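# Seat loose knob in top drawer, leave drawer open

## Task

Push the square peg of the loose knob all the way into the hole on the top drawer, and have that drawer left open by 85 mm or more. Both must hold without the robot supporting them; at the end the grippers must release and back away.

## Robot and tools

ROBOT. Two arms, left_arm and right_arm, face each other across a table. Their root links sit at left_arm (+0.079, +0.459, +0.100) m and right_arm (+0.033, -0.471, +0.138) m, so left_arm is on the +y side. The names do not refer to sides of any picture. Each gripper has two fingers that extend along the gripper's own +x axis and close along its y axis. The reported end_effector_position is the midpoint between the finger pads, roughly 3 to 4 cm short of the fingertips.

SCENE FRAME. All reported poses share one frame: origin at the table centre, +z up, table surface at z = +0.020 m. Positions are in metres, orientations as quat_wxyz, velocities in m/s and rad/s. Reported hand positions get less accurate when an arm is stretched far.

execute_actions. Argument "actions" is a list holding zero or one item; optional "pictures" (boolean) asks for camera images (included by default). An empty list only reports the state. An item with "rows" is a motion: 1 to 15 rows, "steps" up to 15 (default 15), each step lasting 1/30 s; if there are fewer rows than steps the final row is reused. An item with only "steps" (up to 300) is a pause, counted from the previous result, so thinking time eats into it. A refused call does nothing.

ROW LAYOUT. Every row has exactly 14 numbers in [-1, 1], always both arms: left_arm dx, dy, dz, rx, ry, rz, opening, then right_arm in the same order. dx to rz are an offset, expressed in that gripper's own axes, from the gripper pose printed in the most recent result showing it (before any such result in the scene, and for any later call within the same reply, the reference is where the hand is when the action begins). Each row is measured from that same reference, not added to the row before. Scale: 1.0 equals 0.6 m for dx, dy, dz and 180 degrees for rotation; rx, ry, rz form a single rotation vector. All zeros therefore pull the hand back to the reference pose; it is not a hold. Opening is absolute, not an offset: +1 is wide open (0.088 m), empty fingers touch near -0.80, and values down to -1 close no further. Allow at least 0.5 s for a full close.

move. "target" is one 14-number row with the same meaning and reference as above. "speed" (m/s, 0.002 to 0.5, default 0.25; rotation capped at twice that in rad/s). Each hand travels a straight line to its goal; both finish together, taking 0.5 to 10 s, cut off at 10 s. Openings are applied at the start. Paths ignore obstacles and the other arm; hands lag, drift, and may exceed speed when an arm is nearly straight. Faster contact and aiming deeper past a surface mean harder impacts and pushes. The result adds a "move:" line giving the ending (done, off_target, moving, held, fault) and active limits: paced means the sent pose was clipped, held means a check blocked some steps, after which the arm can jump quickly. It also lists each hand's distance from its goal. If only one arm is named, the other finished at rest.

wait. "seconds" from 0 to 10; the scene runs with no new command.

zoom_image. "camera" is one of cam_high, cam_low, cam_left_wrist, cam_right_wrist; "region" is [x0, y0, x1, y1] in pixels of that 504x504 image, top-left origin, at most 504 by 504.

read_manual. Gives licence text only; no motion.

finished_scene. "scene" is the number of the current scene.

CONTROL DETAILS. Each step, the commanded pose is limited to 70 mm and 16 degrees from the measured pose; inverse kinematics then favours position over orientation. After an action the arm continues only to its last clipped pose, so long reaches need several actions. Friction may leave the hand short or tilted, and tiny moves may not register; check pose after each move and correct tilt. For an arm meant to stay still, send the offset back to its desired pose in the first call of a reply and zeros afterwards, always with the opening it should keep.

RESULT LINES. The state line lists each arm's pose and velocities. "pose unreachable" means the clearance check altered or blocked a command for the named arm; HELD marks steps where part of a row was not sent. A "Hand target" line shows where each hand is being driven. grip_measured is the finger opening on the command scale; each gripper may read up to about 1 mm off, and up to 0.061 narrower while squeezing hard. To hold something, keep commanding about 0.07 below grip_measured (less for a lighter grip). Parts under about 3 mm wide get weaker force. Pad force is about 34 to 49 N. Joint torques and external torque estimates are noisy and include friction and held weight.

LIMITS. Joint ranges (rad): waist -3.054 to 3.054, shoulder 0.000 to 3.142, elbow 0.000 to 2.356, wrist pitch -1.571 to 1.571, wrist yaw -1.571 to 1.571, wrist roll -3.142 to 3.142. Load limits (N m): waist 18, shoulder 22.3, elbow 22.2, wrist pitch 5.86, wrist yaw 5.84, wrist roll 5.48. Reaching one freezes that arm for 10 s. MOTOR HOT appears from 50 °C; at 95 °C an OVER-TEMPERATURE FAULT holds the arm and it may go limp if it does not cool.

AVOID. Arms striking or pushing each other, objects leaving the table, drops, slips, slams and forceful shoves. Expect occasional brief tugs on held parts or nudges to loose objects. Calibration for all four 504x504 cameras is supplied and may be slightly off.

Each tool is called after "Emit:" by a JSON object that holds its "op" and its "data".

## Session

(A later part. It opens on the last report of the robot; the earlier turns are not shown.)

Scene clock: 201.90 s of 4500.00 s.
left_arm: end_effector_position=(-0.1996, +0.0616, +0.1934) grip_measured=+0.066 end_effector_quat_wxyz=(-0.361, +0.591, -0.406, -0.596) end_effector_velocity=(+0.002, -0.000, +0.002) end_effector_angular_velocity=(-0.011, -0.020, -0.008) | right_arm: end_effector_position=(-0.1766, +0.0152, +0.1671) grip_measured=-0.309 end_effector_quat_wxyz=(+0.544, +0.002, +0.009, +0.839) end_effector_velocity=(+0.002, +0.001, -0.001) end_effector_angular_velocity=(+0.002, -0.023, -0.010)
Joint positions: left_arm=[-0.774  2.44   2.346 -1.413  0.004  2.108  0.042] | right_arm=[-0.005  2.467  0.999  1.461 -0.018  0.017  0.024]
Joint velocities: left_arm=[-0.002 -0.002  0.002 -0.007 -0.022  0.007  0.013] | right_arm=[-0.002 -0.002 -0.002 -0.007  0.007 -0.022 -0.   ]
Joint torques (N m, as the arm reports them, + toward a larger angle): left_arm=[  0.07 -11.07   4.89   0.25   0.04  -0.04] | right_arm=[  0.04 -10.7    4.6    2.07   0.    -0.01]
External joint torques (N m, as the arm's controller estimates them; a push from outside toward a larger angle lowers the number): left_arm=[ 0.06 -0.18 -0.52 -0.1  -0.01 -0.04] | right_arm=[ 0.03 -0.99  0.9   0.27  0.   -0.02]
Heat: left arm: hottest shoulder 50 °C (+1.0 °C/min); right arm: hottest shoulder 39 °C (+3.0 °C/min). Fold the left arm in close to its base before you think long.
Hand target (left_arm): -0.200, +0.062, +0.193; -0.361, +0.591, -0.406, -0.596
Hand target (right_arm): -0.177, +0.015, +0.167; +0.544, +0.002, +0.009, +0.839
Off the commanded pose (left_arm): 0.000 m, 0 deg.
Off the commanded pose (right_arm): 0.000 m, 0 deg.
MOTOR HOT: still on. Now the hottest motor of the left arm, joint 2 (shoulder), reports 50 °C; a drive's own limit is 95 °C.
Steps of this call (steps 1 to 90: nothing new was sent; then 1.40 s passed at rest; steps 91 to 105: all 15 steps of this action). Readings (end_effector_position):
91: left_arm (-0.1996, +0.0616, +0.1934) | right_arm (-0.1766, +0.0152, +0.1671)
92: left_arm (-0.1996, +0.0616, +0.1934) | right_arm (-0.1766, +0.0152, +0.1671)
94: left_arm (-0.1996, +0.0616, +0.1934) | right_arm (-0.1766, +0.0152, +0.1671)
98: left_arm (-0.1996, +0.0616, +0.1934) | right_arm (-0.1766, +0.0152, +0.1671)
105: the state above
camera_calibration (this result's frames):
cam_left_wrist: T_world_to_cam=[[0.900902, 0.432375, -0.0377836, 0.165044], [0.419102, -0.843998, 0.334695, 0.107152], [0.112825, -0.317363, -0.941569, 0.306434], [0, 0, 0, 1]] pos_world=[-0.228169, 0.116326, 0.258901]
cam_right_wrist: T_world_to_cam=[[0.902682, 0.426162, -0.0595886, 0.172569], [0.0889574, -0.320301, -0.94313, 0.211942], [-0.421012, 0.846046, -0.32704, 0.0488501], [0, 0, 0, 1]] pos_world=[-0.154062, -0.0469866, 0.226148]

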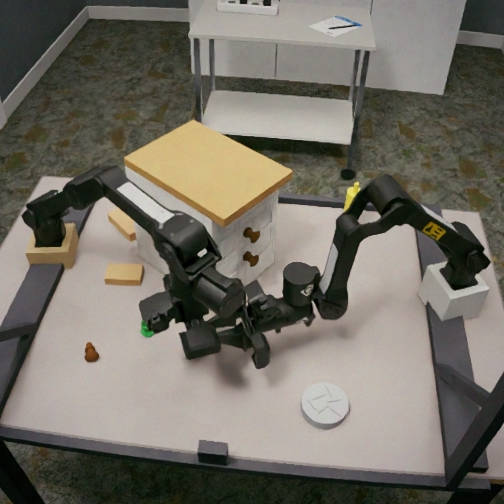

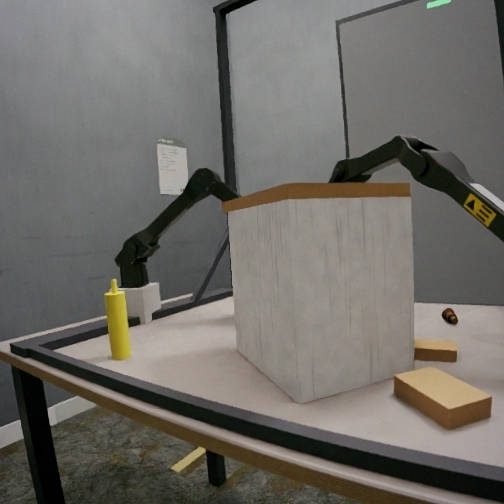

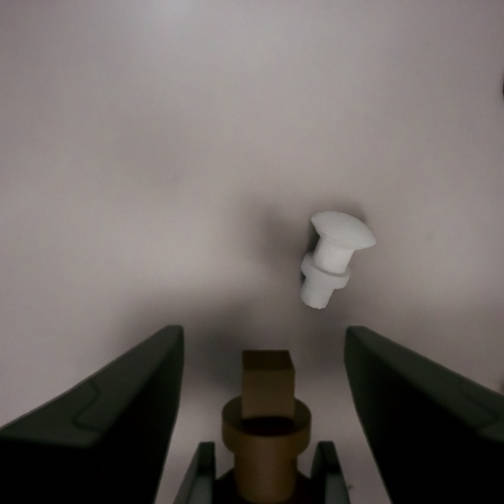

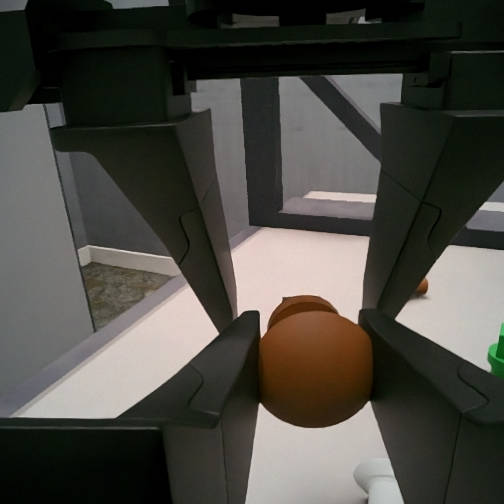

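Emit:
{"op": "move", "data": {"target": [-0.05,0,0.12,0,0,0,0.1, 0,0,0,0,0,0,-0.38], "speed": 0.1}}

Scene clock: 209.10 s of 4500.00 s.
left_arm: end_effector_position=(-0.2289, +0.1270, +0.2127) grip_measured=+0.097 end_effector_quat_wxyz=(-0.369, +0.591, -0.400, -0.596) end_effector_velocity=(+0.003, +0.004, -0.003) end_effector_angular_velocity=(+0.012, -0.019, +0.034) | right_arm: end_effector_position=(-0.1766, +0.0152, +0.1671) grip_measured=-0.332 end_effector_quat_wxyz=(+0.544, +0.002, +0.009, +0.839) end_effector_velocity=(+0.001, -0.001, -0.003) end_effector_angular_velocity=(-0.008, -0.011, +0.005)
Joint positions: left_arm=[-0.912  2.28   2.145 -1.391  0.001  1.972  0.044] | right_arm=[-0.005  2.467  0.999  1.461 -0.018  0.017  0.023]
Joint velocities: left_arm=[-0.002 -0.002 -0.017 -0.007 -0.007 -0.037 -0.   ] | right_arm=[-0.002 -0.002 -0.007 -0.007 -0.007 -0.007 -0.   ]
Joint torques (N m, as the arm reports them, + toward a larger angle): left_arm=[ -0.18 -13.13   3.92   0.47  -0.15  -0.08] | right_arm=[  0.03 -10.74   4.57   2.07  -0.01  -0.01]
External joint torques (N m, as the arm's controller estimates them; a push from outside toward a larger angle lowers the number): left_arm=[-0.18 -3.17 -1.4   0.16 -0.2  -0.08] | right_arm=[ 0.03 -1.11  0.9   0.29 -0.01 -0.02]
Heat: left arm: hottest shoulder 50 °C (+1.0 °C/min); right arm: hottest shoulder 39 °C (+3.0 °C/min). Fold the left arm in close to its base before you think long.
Hand target (left_arm): -0.228, +0.128, +0.222; -0.361, +0.591, -0.407, -0.596
Hand target (right_arm): -0.177, +0.015, +0.167; +0.544, +0.002, +0.009, +0.839
Off the commanded pose (left_arm): 0.009 m, 1 deg.
Off the commanded pose (right_arm): 0.000 m, 0 deg.
MOTOR HOT: still on. Now the hottest motor of the left arm, joint 2 (shoulder), reports 50 °C; a drive's own limit is 95 °C.
After step 90, 3.03 s passed at rest.
move: off_target (left_arm)
camera_calibration (this result's frames):
cam_left_wrist: T_world_to_cam=[[0.902005, 0.431189, -0.0215256, 0.160838], [0.414338, -0.850591, 0.323759, 0.170346], [0.121292, -0.300951, -0.945895, 0.349388], [0, 0, 0, 1]] pos_world=[-0.258035, 0.180692, 0.278795]
cam_right_wrist: T_world_to_cam=[[0.902682, 0.426162, -0.0595886, 0.172569], [0.0889574, -0.320301, -0.94313, 0.211942], [-0.421012, 0.846046, -0.32704, 0.0488501], [0, 0, 0, 1]] pos_world=[-0.154062, -0.0469866, 0.226148]

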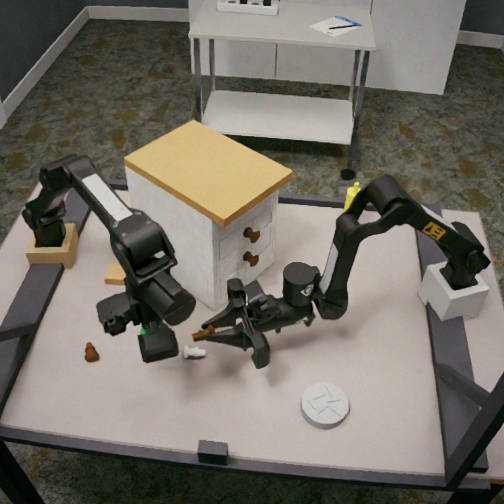

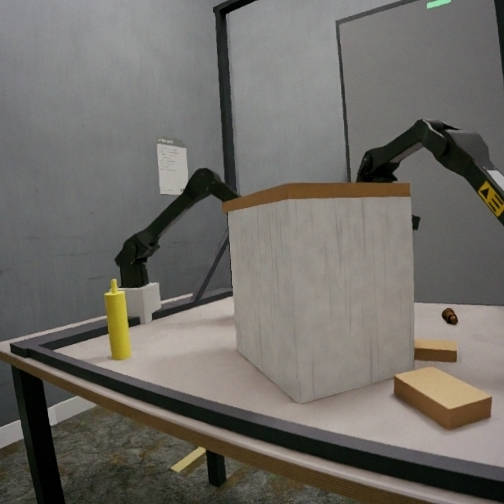

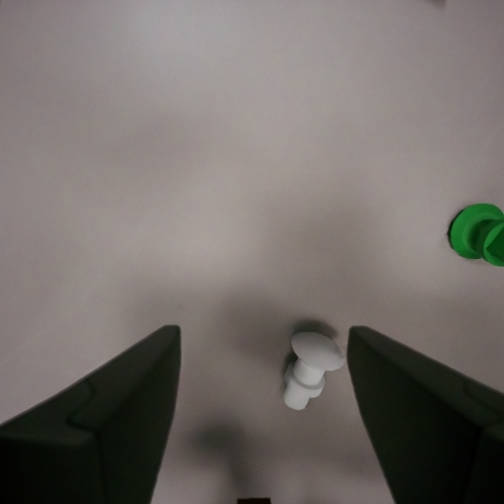

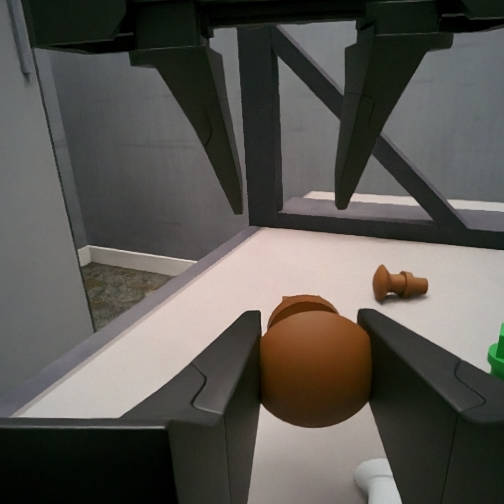

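Emit:
{"op": "move", "data": {"target": [-0.25,0,0,0,0,0,0.1, 0,0,0,0,0,0,-0.38], "speed": 0.15}}

Scene clock: 212.73 s of 4500.00 s.
left_arm: end_effector_position=(-0.2245, +0.1317, +0.3499) grip_measured=+0.097 end_effector_quat_wxyz=(-0.257, +0.563, -0.499, -0.606) end_effector_velocity=(+0.002, -0.004, -0.001) end_effector_angular_velocity=(-0.011, -0.008, +0.031) | right_arm: end_effector_position=(-0.1766, +0.0152, +0.1671) grip_measured=-0.332 end_effector_quat_wxyz=(+0.544, +0.002, +0.009, +0.839) end_effector_velocity=(+0.002, +0.001, +0.002) end_effector_angular_velocity=(+0.010, -0.004, -0.010)
Joint positions: left_arm=[-0.912  2.087  2.349 -1.482  0.     1.971  0.044] | right_arm=[-0.005  2.467  0.999  1.461 -0.018  0.017  0.023]
Joint velocities: left_arm=[ 0.002  0.002 -0.002  0.007 -0.022 -0.022 -0.   ] | right_arm=[-0.002 -0.002 -0.002  0.007  0.007 -0.007 -0.   ]
Joint torques (N m, as the arm reports them, + toward a larger angle): left_arm=[  0.21 -11.07   5.94   0.93   0.12   0.03] | right_arm=[  0.05 -10.77   4.54   2.07   0.    -0.01]
External joint torques (N m, as the arm's controller estimates them; a push from outside toward a larger angle lowers the number): left_arm=[ 0.07 -2.4   0.75  0.12  0.08  0.05] | right_arm=[ 0.08 -1.05  0.81  0.26 -0.01 -0.02]
Heat: left arm: hottest shoulder 51 °C (+2.0 °C/min); right arm: hottest shoulder 40 °C (+4.1 °C/min). Fold the left arm in close to its base before you think long.
Hand target (left_arm): -0.223, +0.132, +0.362; -0.243, +0.559, -0.510, -0.607
Hand target (right_arm): -0.177, +0.015, +0.167; +0.544, +0.002, +0.009, +0.839
Off the commanded pose (left_arm): 0.013 m, 17 deg; orientation clipped at the last step of the last action.
Off the commanded pose (right_arm): 0.000 m, 0 deg.
MOTOR HOT: still on. Now the hottest motor of the left arm, joint 2 (shoulder), reports 51 °C; a drive's own limit is 95 °C.
joint sent to its limit (left arm) — the command would take joint 3 (elbow) past its upper limit, so that joint was sent only as far as its limit.
move: off_target (left_arm); limits=paced
camera_calibration (this result's frames):
cam_left_wrist: T_world_to_cam=[[0.867903, 0.396015, -0.299862, 0.252214], [0.492181, -0.767128, 0.411428, 0.10386], [-0.0671006, -0.504665, -0.860703, 0.434754], [0, 0, 0, 1]] pos_world=[-0.240843, 0.199199, 0.407093]
cam_right_wrist: T_world_to_cam=[[0.902682, 0.426162, -0.0595886, 0.172569], [0.0889574, -0.320301, -0.94313, 0.211942], [-0.421012, 0.846046, -0.32704, 0.0488501], [0, 0, 0, 1]] pos_world=[-0.154062, -0.0469866, 0.226148]

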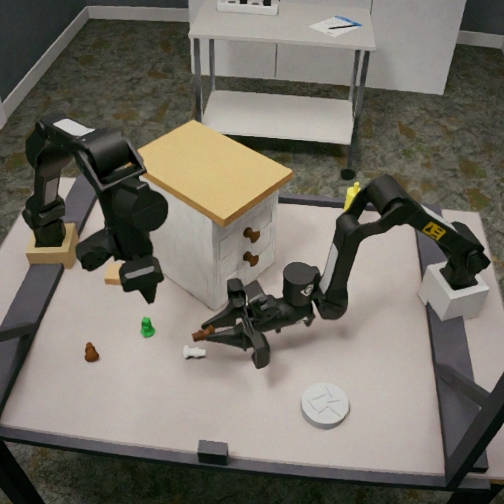

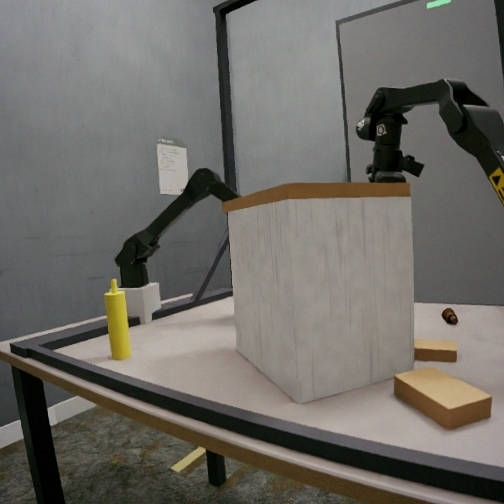

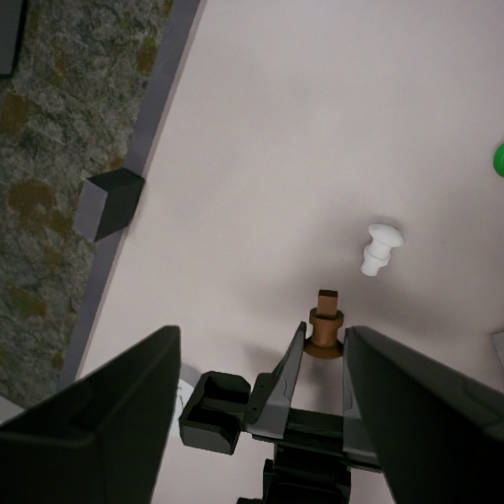

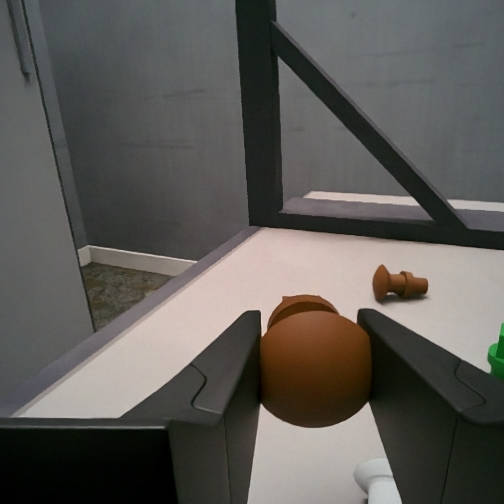

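Emit:
{"op": "move", "data": {"target": [-0.157,-0.115,0.205,0,0,0,0.1, -0.317,-0.115,0.205,0,0,-0.334,-0.38], "speed": 0.12}}

Scene clock: 232.17 s of 4500.00 s.
left_arm: end_effector_position=(-0.1979, +0.2872, +0.3983) grip_measured=+0.097 end_effector_quat_wxyz=(-0.258, +0.562, -0.498, -0.608) end_effector_velocity=(+0.004, +0.004, -0.003) end_effector_angular_velocity=(+0.028, -0.011, +0.030) | right_arm: end_effector_position=(-0.0355, -0.1247, +0.2905) grip_measured=-0.332 end_effector_quat_wxyz=(+0.890, -0.004, +0.008, +0.455) end_effector_velocity=(+0.003, -0.003, -0.004) end_effector_angular_velocity=(-0.033, -0.021, -0.010)
Joint positions: left_arm=[-1.227  1.655  1.987 -1.569 -0.102  1.672  0.044] | right_arm=[0.203 1.72  0.529 1.134 1.236 0.053 0.023]
Joint velocities: left_arm=[-0.002 -0.002 -0.007 -0.022  0.007 -0.037 -0.   ] | right_arm=[-0.002 -0.012 -0.007 -0.051  0.007  0.007 -0.   ]
Joint torques (N m, as the arm reports them, + toward a larger angle): left_arm=[-0.2  -7.69  3.7   0.55 -0.21 -0.12] | right_arm=[ 0.23 -7.33  4.19  1.41  0.22  0.2 ]
External joint torques (N m, as the arm's controller estimates them; a push from outside toward a larger angle lowers the number): left_arm=[-0.22 -2.02 -1.34 -0.24 -0.2  -0.1 ] | right_arm=[ 0.23 -1.73 -0.29  0.1   0.19  0.19]
Heat: left arm: hottest shoulder 51 °C (+2.0 °C/min); right arm: hottest shoulder 41 °C (+4.1 °C/min). Fold the left arm in close to its base before you think long.
Hand target (left_arm): -0.194, +0.290, +0.401; -0.255, +0.562, -0.501, -0.607
Hand target (right_arm): -0.034, -0.128, +0.290; +0.891, -0.005, +0.009, +0.453
Off the commanded pose (left_arm): 0.005 m, 0 deg.
Off the commanded pose (right_arm): 0.004 m, 0 deg.
MOTOR HOT: still on. Now the hottest motor of the left arm, joint 2 (shoulder), reports 51 °C; a drive's own limit is 95 °C.
joint sent to its limit (left arm) — the command would take joint 4 (wrist pitch) past its lower limit, so that joint was sent only as far as its limit.
After step 90, 11.67 s passed at rest.
move: done
camera_calibration (this result's frames):
cam_left_wrist: T_world_to_cam=[[0.867362, 0.396917, -0.300235, 0.181793], [0.492828, -0.769029, 0.40708, 0.192593], [-0.0693123, -0.50105, -0.862638, 0.556011], [0, 0, 0, 1]] pos_world=[-0.214058, 0.354543, 0.455816]
cam_right_wrist: T_world_to_cam=[[0.821483, -0.568582, -0.0433675, -0.0195122], [-0.226389, -0.255392, -0.939959, 0.266985], [0.523368, 0.781978, -0.338521, 0.295833], [0, 0, 0, 1]] pos_world=[-0.078358, -0.174243, 0.350254]

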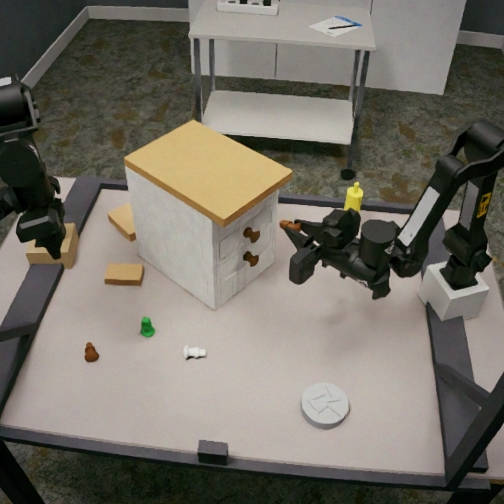

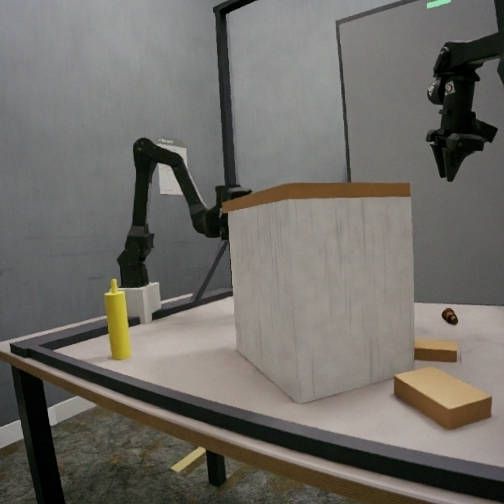

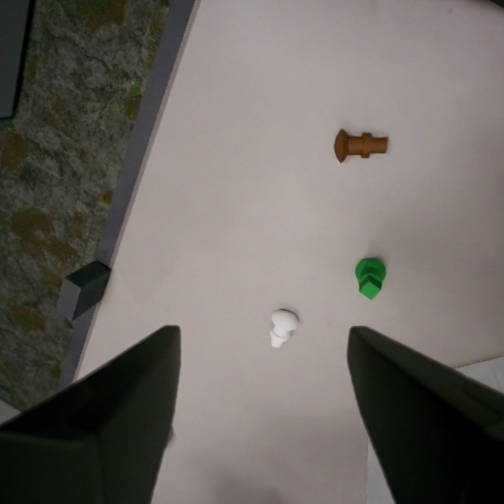

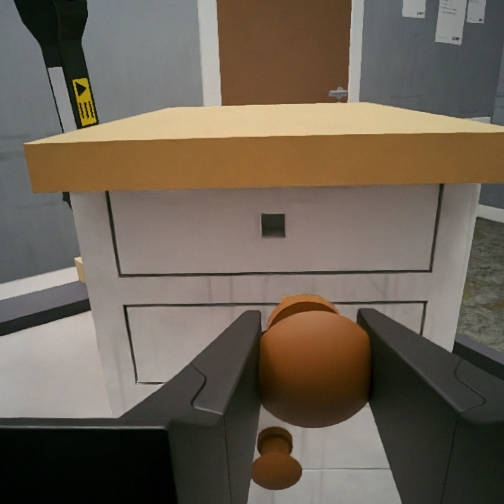

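Emit:
{"op": "move", "data": {"target": [0,0,0,0,0,0,0.1, 0.075,0.007,0.008,0,0,0,-0.38], "speed": 0.06}}

Emit:
{"op": "zoom_image", "data": {"camera": "cam_right_wrist", "region": [220,190,400,330]}}

Scene clock: 240.13 s of 4500.00 s.
left_arm: end_effector_position=(-0.1979, +0.2873, +0.3981) grip_measured=+0.097 end_effector_quat_wxyz=(-0.258, +0.562, -0.498, -0.608) end_effector_velocity=(-0.000, -0.001, -0.001) end_effector_angular_velocity=(-0.006, +0.001, +0.007) | right_arm: end_effector_position=(-0.0119, -0.0892, +0.2946) grip_measured=-0.332 end_effector_quat_wxyz=(+0.891, -0.002, +0.009, +0.454) end_effector_velocity=(-0.000, +0.003, -0.001) end_effector_angular_velocity=(-0.011, -0.008, +0.015)
Joint positions: left_arm=[-1.227  1.655  1.987 -1.569 -0.102  1.672  0.044] | right_arm=[0.067 1.764 0.608 1.115 1.103 0.042 0.023]
Joint velocities: left_arm=[-0.002 -0.002 -0.007  0.007 -0.007 -0.007 -0.   ] | right_arm=[-0.007  0.002  0.002 -0.007 -0.022 -0.007 -0.   ]
Joint torques (N m, as the arm reports them, + toward a larger angle): left_arm=[ 0.01 -5.99  4.68  0.77 -0.02  0.04] | right_arm=[-0.25 -5.75  7.31  1.52 -0.16 -0.18]
External joint torques (N m, as the arm's controller estimates them; a push from outside toward a larger angle lowers the number): left_arm=[ 0.01 -0.4  -0.34 -0.04 -0.01  0.06] | right_arm=[-0.26  0.5   2.55  0.1  -0.19 -0.19]
Heat: left arm: hottest shoulder 49 °C (+0.0 °C/min); right arm: hottest shoulder 40 °C (+2.0 °C/min). Fold the left arm in close to its base before you think long.
Hand target (left_arm): -0.198, +0.287, +0.398; -0.258, +0.562, -0.498, -0.608
Hand target (right_arm): -0.012, -0.086, +0.294; +0.890, -0.004, +0.009, +0.455
Off the commanded pose (left_arm): 0.000 m, 0 deg.
Off the commanded pose (right_arm): 0.004 m, 0 deg.
MOTOR HOT: still on. Now the hottest motor of the left arm, joint 2 (shoulder), reports 49 °C; a drive's own limit is 95 °C.
After step 90, 3.83 s passed at rest.
move: done
camera_calibration (this result's frames):
cam_left_wrist: T_world_to_cam=[[0.867545, 0.397049, -0.299528, 0.181406], [0.492602, -0.769038, 0.407337, 0.192593], [-0.0686162, -0.500932, -0.862763, 0.556025], [0, 0, 0, 1]] pos_world=[-0.214098, 0.354615, 0.455603]
cam_right_wrist: T_world_to_cam=[[0.819804, -0.570616, -0.0481598, -0.0173161], [-0.230885, -0.252405, -0.939672, 0.285351], [0.524036, 0.781466, -0.338669, 0.257122], [0, 0, 0, 1]] pos_world=[-0.0546621, -0.138789, 0.354381]

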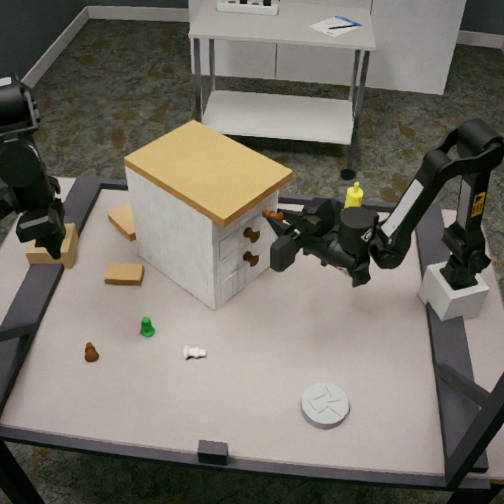

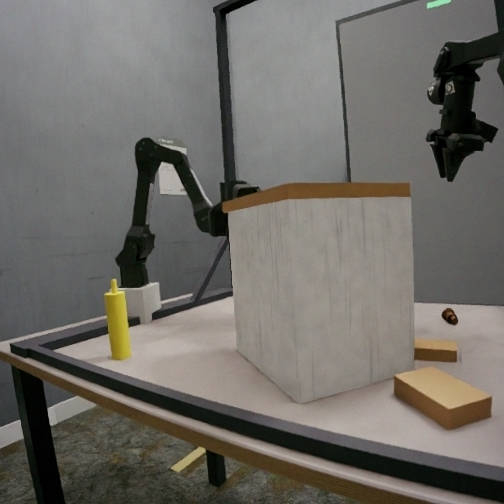

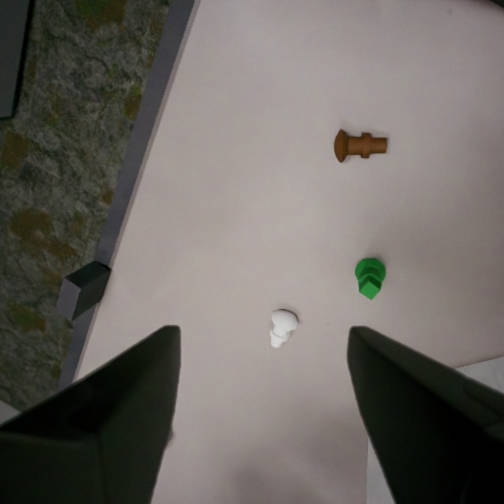

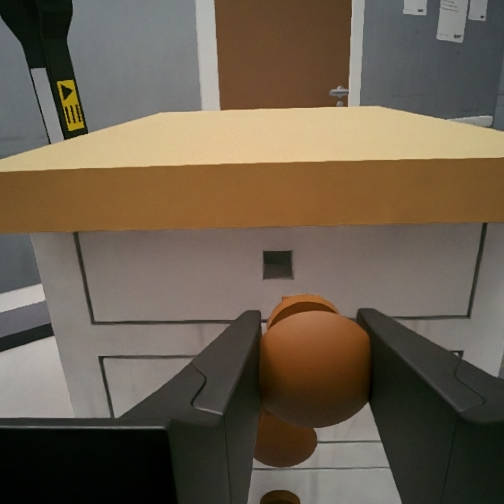

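Region (220, 190, 400, 330) of cam_right_wrist's 504x504 image, scaled by 2.800, with more detail than that image has.

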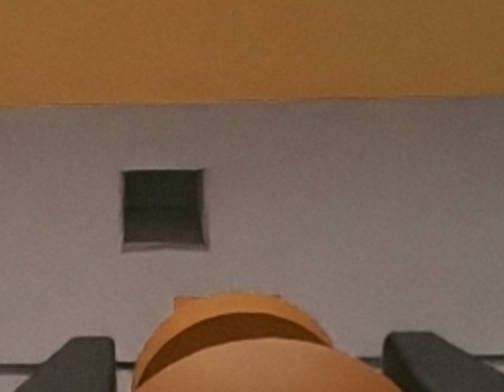

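Emit:
{"op": "move", "data": {"target": [0,0,0,0,0,0,0.1, 0.022,0.011,0.003,0,0,0,-0.38], "speed": 0.04}}

Emit:
{"op": "zoom_image", "data": {"camera": "cam_right_wrist", "region": [220,190,400,330]}}

Scene clock: 250.90 s of 4500.00 s.
left_arm: end_effector_position=(-0.1979, +0.2873, +0.3981) grip_measured=+0.097 end_effector_quat_wxyz=(-0.258, +0.562, -0.498, -0.608) end_effector_velocity=(+0.001, +0.003, -0.001) end_effector_angular_velocity=(+0.011, -0.001, +0.002) | right_arm: end_effector_position=(-0.0089, -0.0781, +0.2965) grip_measured=-0.332 end_effector_quat_wxyz=(+0.892, -0.001, +0.010, +0.453) end_effector_velocity=(+0.001, +0.002, -0.006) end_effector_angular_velocity=(-0.037, -0.022, +0.000)
Joint positions: left_arm=[-1.227  1.655  1.987 -1.569 -0.102  1.672  0.044] | right_arm=[0.042 1.785 0.647 1.099 1.08  0.042 0.023]
Joint velocities: left_arm=[-0.002 -0.002 -0.002 -0.007  0.007 -0.007 -0.   ] | right_arm=[-0.007  0.007  0.007 -0.037 -0.007 -0.007 -0.   ]
Joint torques (N m, as the arm reports them, + toward a larger angle): left_arm=[ 0.08 -5.99  4.7   0.76 -0.03  0.02] | right_arm=[-0.19 -5.92  7.31  1.5  -0.15 -0.11]
External joint torques (N m, as the arm's controller estimates them; a push from outside toward a larger angle lowers the number): left_arm=[ 0.08 -0.29 -0.35 -0.02 -0.02  0.04] | right_arm=[-0.2   0.55  2.45  0.08 -0.17 -0.12]
Heat: left arm: hottest shoulder 47 °C (-3.0 °C/min); right arm: hottest shoulder 39 °C (+1.0 °C/min).
Hand target (left_arm): -0.198, +0.287, +0.398; -0.258, +0.562, -0.498, -0.608
Hand target (right_arm): -0.009, -0.075, +0.296; +0.891, -0.002, +0.010, +0.454
Off the commanded pose (left_arm): 0.000 m, 0 deg.
Off the commanded pose (right_arm): 0.004 m, 0 deg.
MOTOR HOT: cleared. Now the hottest motor of the left arm, joint 2 (shoulder), reports 47 °C.
After step 90, 7.00 s passed at rest.
move: done
camera_calibration (this result's frames):
cam_left_wrist: T_world_to_cam=[[0.867545, 0.397049, -0.299528, 0.181406], [0.492602, -0.769038, 0.407337, 0.192593], [-0.0686162, -0.500932, -0.862763, 0.556025], [0, 0, 0, 1]] pos_world=[-0.214098, 0.354615, 0.455603]
cam_right_wrist: T_world_to_cam=[[0.818394, -0.572425, -0.0506093, -0.0127804], [-0.233202, -0.250332, -0.939655, 0.290739], [0.525213, 0.78081, -0.338361, 0.24739], [0, 0, 0, 1]] pos_world=[-0.0516719, -0.127699, 0.356255]

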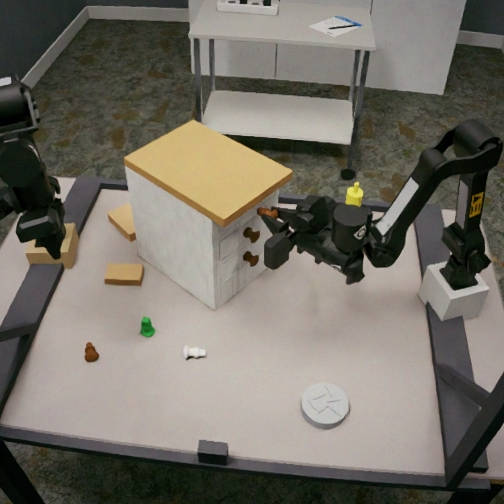

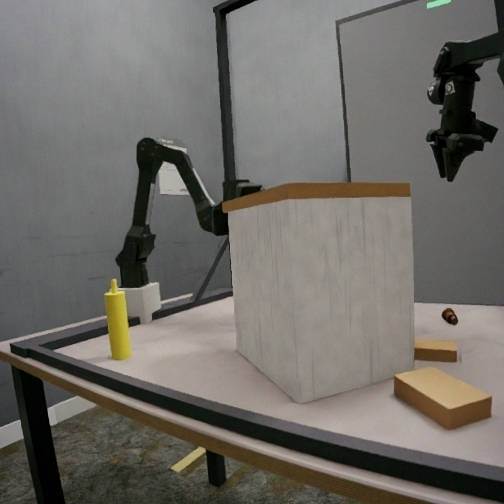

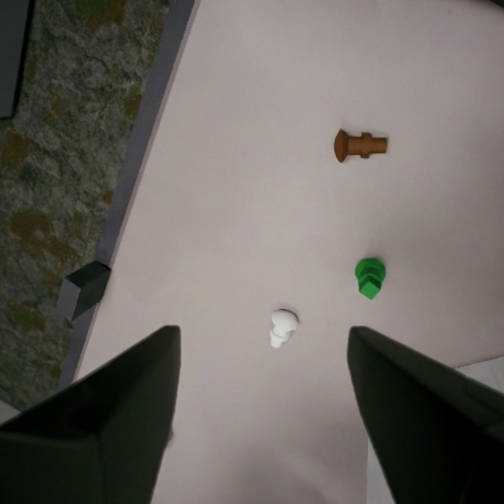

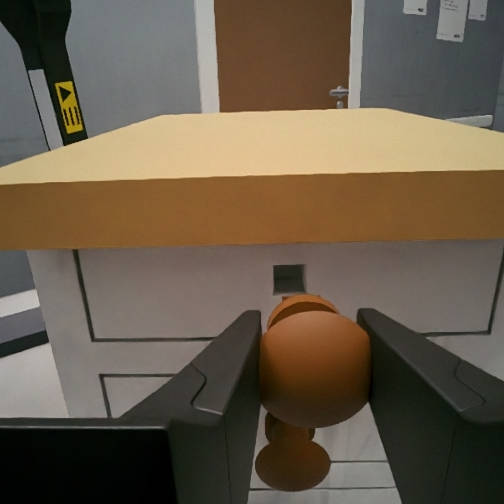

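Region (220, 190, 400, 330) of cam_right_wrist's 504x504 image, scaled by 2.800, with more detail than that image has.

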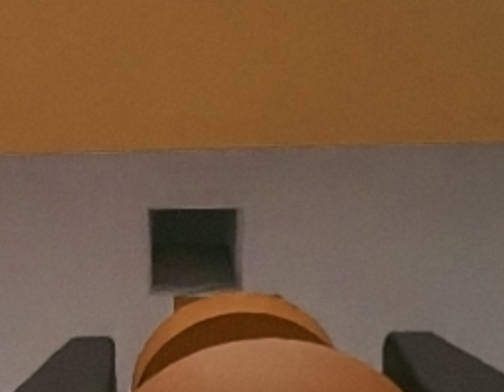

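Emit:
{"op": "move", "data": {"target": [0,0,0,0,0,0,0.1, 0.025,0.004,0.003,0,0,0,-0.38], "speed": 0.03}}

Emit:
{"op": "zoom_image", "data": {"camera": "cam_right_wrist", "region": [220,190,400,330]}}

Scene clock: 257.03 s of 4500.00 s.
left_arm: end_effector_position=(-0.1979, +0.2873, +0.3981) grip_measured=+0.097 end_effector_quat_wxyz=(-0.258, +0.562, -0.498, -0.608) end_effector_velocity=(-0.002, -0.004, +0.005) end_effector_angular_velocity=(-0.032, +0.019, +0.012) | right_arm: end_effector_position=(-0.0016, -0.0681, +0.2984) grip_measured=-0.332 end_effector_quat_wxyz=(+0.892, +0.000, +0.011, +0.452) end_effector_velocity=(-0.002, +0.005, -0.002) end_effector_angular_velocity=(-0.003, +0.004, +0.029)
Joint positions: left_arm=[-1.227  1.655  1.987 -1.569 -0.102  1.672  0.044] | right_arm=[0.006 1.798 0.675 1.086 1.047 0.042 0.023]
Joint velocities: left_arm=[-0.002 -0.007  0.002  0.022 -0.022 -0.007 -0.   ] | right_arm=[-0.007  0.007  0.007 -0.007 -0.037  0.007 -0.   ]
Joint torques (N m, as the arm reports them, + toward a larger angle): left_arm=[-0.04 -5.94  4.76  0.73 -0.03  0.03] | right_arm=[-0.28 -6.16  7.62  1.53 -0.14 -0.11]
External joint torques (N m, as the arm's controller estimates them; a push from outside toward a larger angle lowers the number): left_arm=[-0.05 -0.23 -0.34 -0.09 -0.01  0.05] | right_arm=[-0.28  0.48  2.68  0.09 -0.15 -0.12]
Heat: left arm: hottest shoulder 46 °C (-4.0 °C/min); right arm: hottest shoulder 39 °C (+1.0 °C/min).
Hand target (left_arm): -0.198, +0.287, +0.398; -0.258, +0.562, -0.498, -0.608
Hand target (right_arm): -0.002, -0.065, +0.298; +0.891, -0.001, +0.010, +0.453
Off the commanded pose (left_arm): 0.000 m, 0 deg.
Off the commanded pose (right_arm): 0.004 m, 0 deg.
After step 90, 2.33 s passed at rest.
move: done
camera_calibration (this result's frames):
cam_left_wrist: T_world_to_cam=[[0.867545, 0.397049, -0.299528, 0.181406], [0.492602, -0.769038, 0.407337, 0.192593], [-0.0686162, -0.500932, -0.862763, 0.556025], [0, 0, 0, 1]] pos_world=[-0.214098, 0.354615, 0.455603]
cam_right_wrist: T_world_to_cam=[[0.816951, -0.574217, -0.0535393, -0.0121833], [-0.235892, -0.248001, -0.939601, 0.296864], [0.526257, 0.780238, -0.338057, 0.236231], [0, 0, 0, 1]] pos_world=[-0.0443373, -0.11769, 0.358141]

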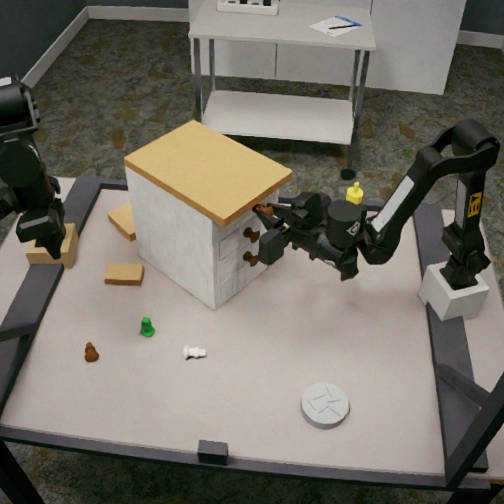

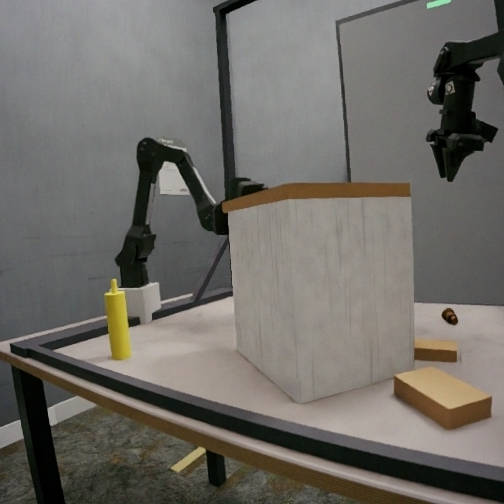

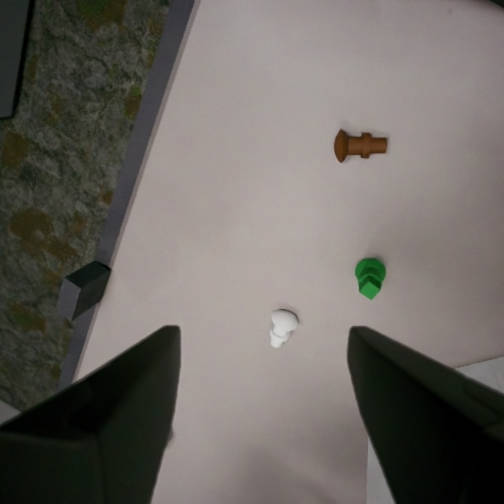

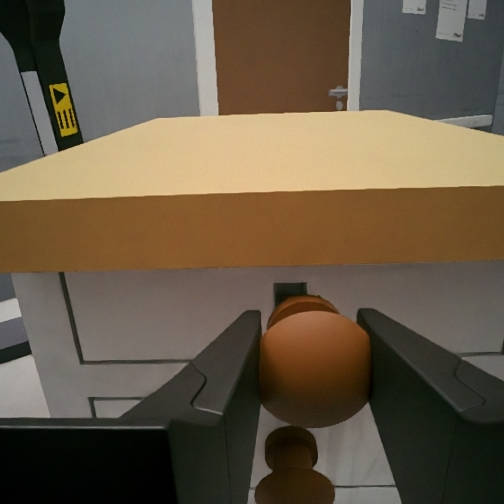

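Region (220, 190, 400, 330) of cam_right_wrist's 504x504 image, scaled by 2.800, with more detail than that image has.

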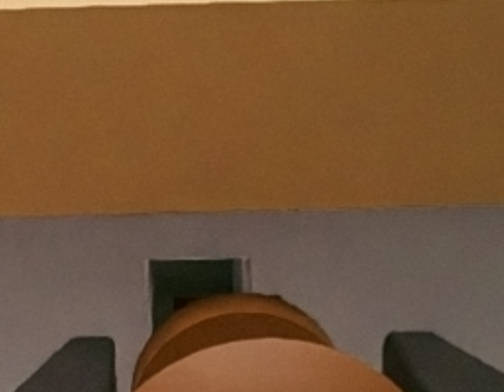

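Emit:
{"op": "execute_actions", "data": {"actions": [{"rows":[[0,0,0,0,0,0,0.1,0,0.014,-0.008,0,0,0,-0.38],[0,0,0,0,0,0,0.1,0,0.014,-0.008,0,0,0,-0.38],[0,0,0,0,0,0,0.1,0,-0.002,0.003,0,0,0,-0.38],[0,0,0,0,0,0,0.1,0,-0.002,0.003,0,0,0,-0.38],[0,0,0,0,0,0,0.1,0,0.010,-0.005,0,0,0,-0.38],[0,0,0,0,0,0,0.1,0,0.010,-0.005,0,0,0,-0.38],[0,0,0,0,0,0,0.1,0,0.001,0.001,0,0,0,-0.38],[0,0,0,0,0,0,0.1,0,0.001,0.001,0,0,0,-0.38],[0,0,0,0,0,0,0.1,0,0.007,-0.004,0,0,0,-0.38],[0,0,0,0,0,0,0.1,0,0.007,-0.004,0,0,0,-0.38],[0,0,0,0,0,0,0.1,0,0.005,-0.002,0,0,0,-0.38]],"steps":15}]}}

Emit:
{"op": "zoom_image", "data": {"camera": "cam_right_wrist", "region": [220,190,400,330]}}

Scene clock: 266.20 s of 4500.00 s.
left_arm: end_effector_position=(-0.1979, +0.2873, +0.3981) grip_measured=+0.097 end_effector_quat_wxyz=(-0.258, +0.562, -0.498, -0.608) end_effector_velocity=(-0.002, +0.001, +0.002) end_effector_angular_velocity=(+0.005, +0.019, +0.016) | right_arm: end_effector_position=(-0.0035, -0.0664, +0.2971) grip_measured=-0.332 end_effector_quat_wxyz=(+0.891, -0.000, +0.011, +0.453) end_effector_velocity=(+0.000, +0.000, -0.003) end_effector_angular_velocity=(-0.025, -0.015, +0.005)
Joint positions: left_arm=[-1.227  1.655  1.987 -1.569 -0.102  1.672  0.044] | right_arm=[0.009 1.808 0.682 1.088 1.047 0.042 0.023]
Joint velocities: left_arm=[-0.002 -0.002  0.002  0.007  0.007 -0.022  0.   ] | right_arm=[-0.002 -0.002 -0.002 -0.022 -0.007 -0.007 -0.   ]
Joint torques (N m, as the arm reports them, + toward a larger angle): left_arm=[ 0.   -5.95  4.73  0.74  0.01 -0.01] | right_arm=[ 0.19 -7.18  6.29  1.72  0.2   0.01]
External joint torques (N m, as the arm's controller estimates them; a push from outside toward a larger angle lowers the number): left_arm=[ 0.01 -0.29 -0.32 -0.06  0.02  0.01] | right_arm=[ 0.21 -0.45  1.34  0.28  0.18  0.  ]
Heat: left arm: hottest shoulder 45 °C (-5.1 °C/min); right arm: hottest shoulder 38 °C (-1.0 °C/min).
Hand target (left_arm): -0.198, +0.287, +0.398; -0.258, +0.562, -0.498, -0.608
Hand target (right_arm): -0.004, -0.066, +0.297; +0.892, +0.000, +0.011, +0.452
Off the commanded pose (left_arm): 0.000 m, 0 deg.
Off the commanded pose (right_arm): 0.001 m, 0 deg.
Steps of this call (steps 1 to 90: nothing new was sent; then 5.67 s passed at rest; steps 91 to 105: all 15 steps of this action). Readings (end_effector_position):
91: left_arm (-0.1979, +0.2873, +0.3981) | right_arm (-0.0017, -0.0675, +0.2977)
92: left_arm (-0.1979, +0.2873, +0.3981) | right_arm (-0.0026, -0.0667, +0.2974)
94: left_arm (-0.1979, +0.2873, +0.3981) | right_arm (-0.0030, -0.0664, +0.2967)
98: left_arm (-0.1979, +0.2873, +0.3981) | right_arm (-0.0035, -0.0664, +0.2971)
105: the state above
camera_calibration (this result's frames):
cam_left_wrist: T_world_to_cam=[[0.867545, 0.397049, -0.299528, 0.181406], [0.492602, -0.769038, 0.407337, 0.192593], [-0.0686162, -0.500932, -0.862763, 0.556025], [0, 0, 0, 1]] pos_world=[-0.214098, 0.354615, 0.455603]
cam_right_wrist: T_world_to_cam=[[0.818731, -0.571795, -0.0522429, -0.00992578], [-0.234565, -0.250036, -0.939394, 0.295416], [0.524078, 0.781366, -0.338835, 0.235751], [0, 0, 0, 1]] pos_world=[-0.046131, -0.116019, 0.356875]

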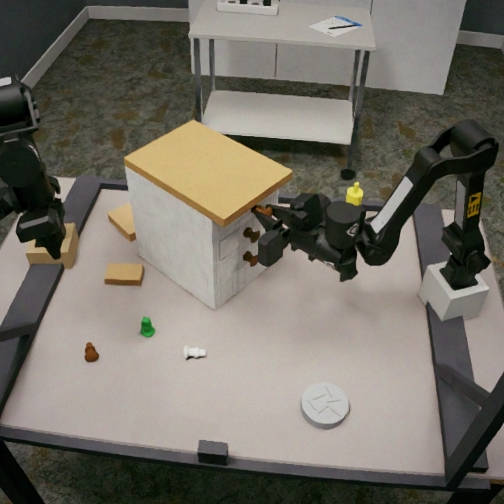

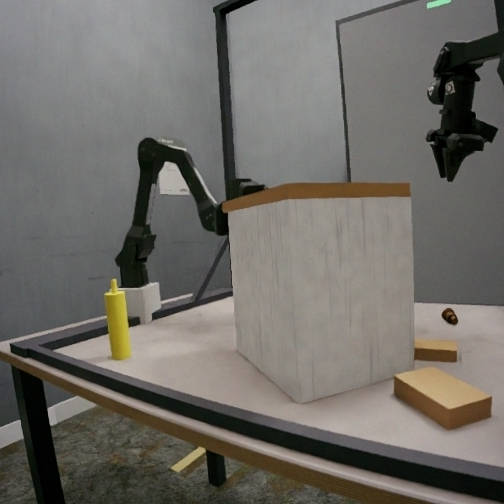

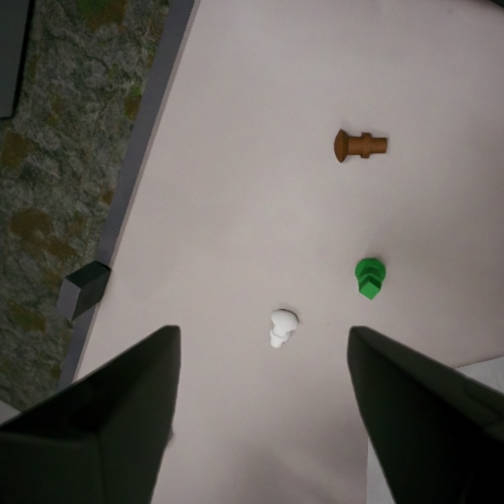

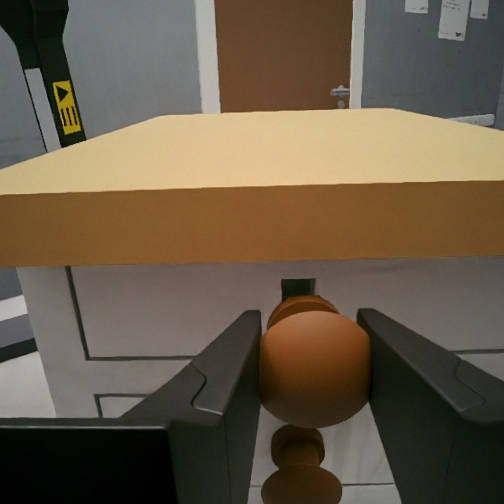

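Region (220, 190, 400, 330) of cam_right_wrist's 504x504 image, scaled by 2.800, with more detail than that image has.

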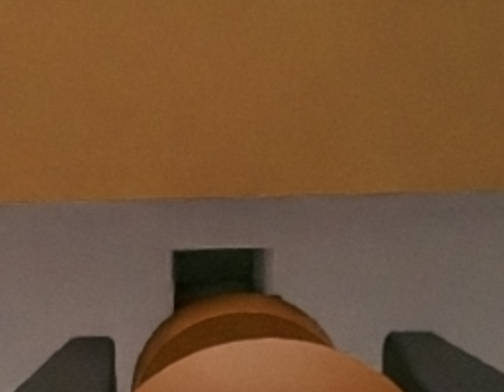

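Emit:
{"op": "move", "data": {"target": [0,0,0,0,0,0,0.1, 0.035,0,0.004,0,0,0,-0.38], "speed": 0.015}}

Emit:
{"op": "zoom_image", "data": {"camera": "cam_right_wrist", "region": [220,190,400,330]}}

Scene clock: 270.13 s of 4500.00 s.
left_arm: end_effector_position=(-0.1979, +0.2873, +0.3981) grip_measured=+0.097 end_effector_quat_wxyz=(-0.258, +0.562, -0.498, -0.608) end_effector_velocity=(+0.001, +0.002, +0.001) end_effector_angular_velocity=(+0.009, +0.003, +0.002) | right_arm: end_effector_position=(+0.0071, -0.0548, +0.2988) grip_measured=-0.332 end_effector_quat_wxyz=(+0.892, +0.000, +0.011, +0.453) end_effector_velocity=(+0.000, +0.000, -0.003) end_effector_angular_velocity=(-0.016, -0.002, +0.005)
Joint positions: left_arm=[-1.227  1.655  1.987 -1.569 -0.102  1.672  0.044] | right_arm=[-0.036  1.822  0.712  1.072  1.002  0.042  0.023]
Joint velocities: left_arm=[-0.002 -0.002  0.002 -0.007  0.007 -0.007 -0.   ] | right_arm=[-0.002 -0.002 -0.002 -0.022 -0.007  0.007  0.   ]
Joint torques (N m, as the arm reports them, + toward a larger angle): left_arm=[-0.05 -5.93  4.65  0.73  0.02  0.01] | right_arm=[-0.89 -6.03  8.05  1.59 -0.34 -0.15]
External joint torques (N m, as the arm's controller estimates them; a push from outside toward a larger angle lowers the number): left_arm=[-0.04 -0.27 -0.4  -0.07  0.02  0.02] | right_arm=[-0.89  0.94  2.99  0.11 -0.36 -0.16]
Heat: left arm: hottest shoulder 44 °C (-7.1 °C/min); right arm: hottest shoulder 38 °C (-2.0 °C/min).
Hand target (left_arm): -0.198, +0.287, +0.398; -0.258, +0.562, -0.498, -0.608
Hand target (right_arm): +0.009, -0.050, +0.299; +0.891, -0.000, +0.011, +0.453
Off the commanded pose (left_arm): 0.000 m, 0 deg.
Off the commanded pose (right_arm): 0.006 m, 0 deg.
move: done
camera_calibration (this result's frames):
cam_left_wrist: T_world_to_cam=[[0.867545, 0.397049, -0.299528, 0.181406], [0.492602, -0.769038, 0.407337, 0.192593], [-0.0686162, -0.500932, -0.862763, 0.556025], [0, 0, 0, 1]] pos_world=[-0.214098, 0.354615, 0.455603]
cam_right_wrist: T_world_to_cam=[[0.818171, -0.572423, -0.0541059, -0.0113224], [-0.236631, -0.249461, -0.939029, 0.302421], [0.524025, 0.781089, -0.339555, 0.221911], [0, 0, 0, 1]] pos_world=[-0.0354607, -0.104371, 0.358721]

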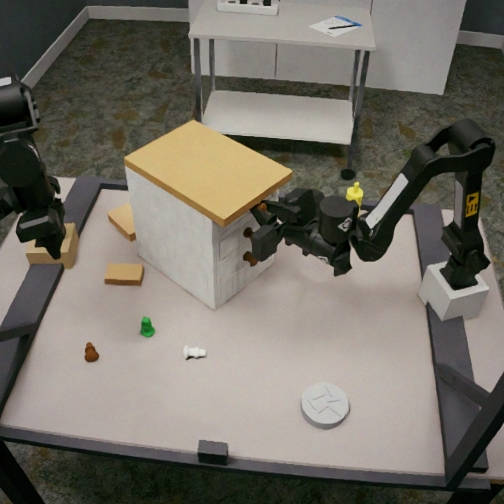

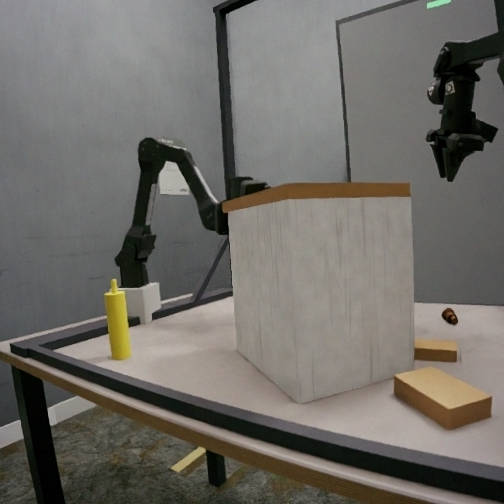

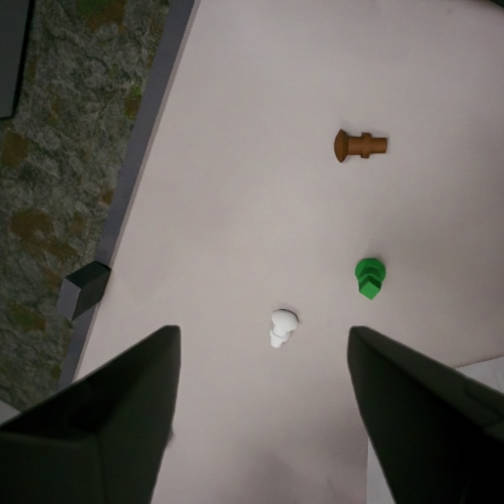

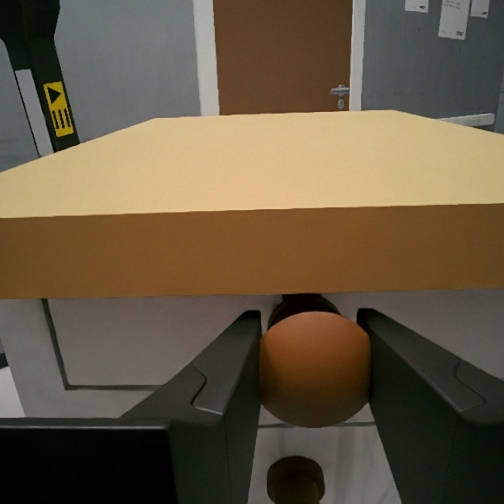

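Region (220, 190, 400, 330) of cam_right_wrist's 504x504 image, scaled by 2.800, with more detail than that image has.

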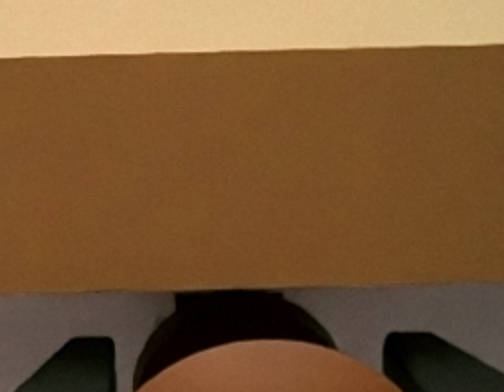

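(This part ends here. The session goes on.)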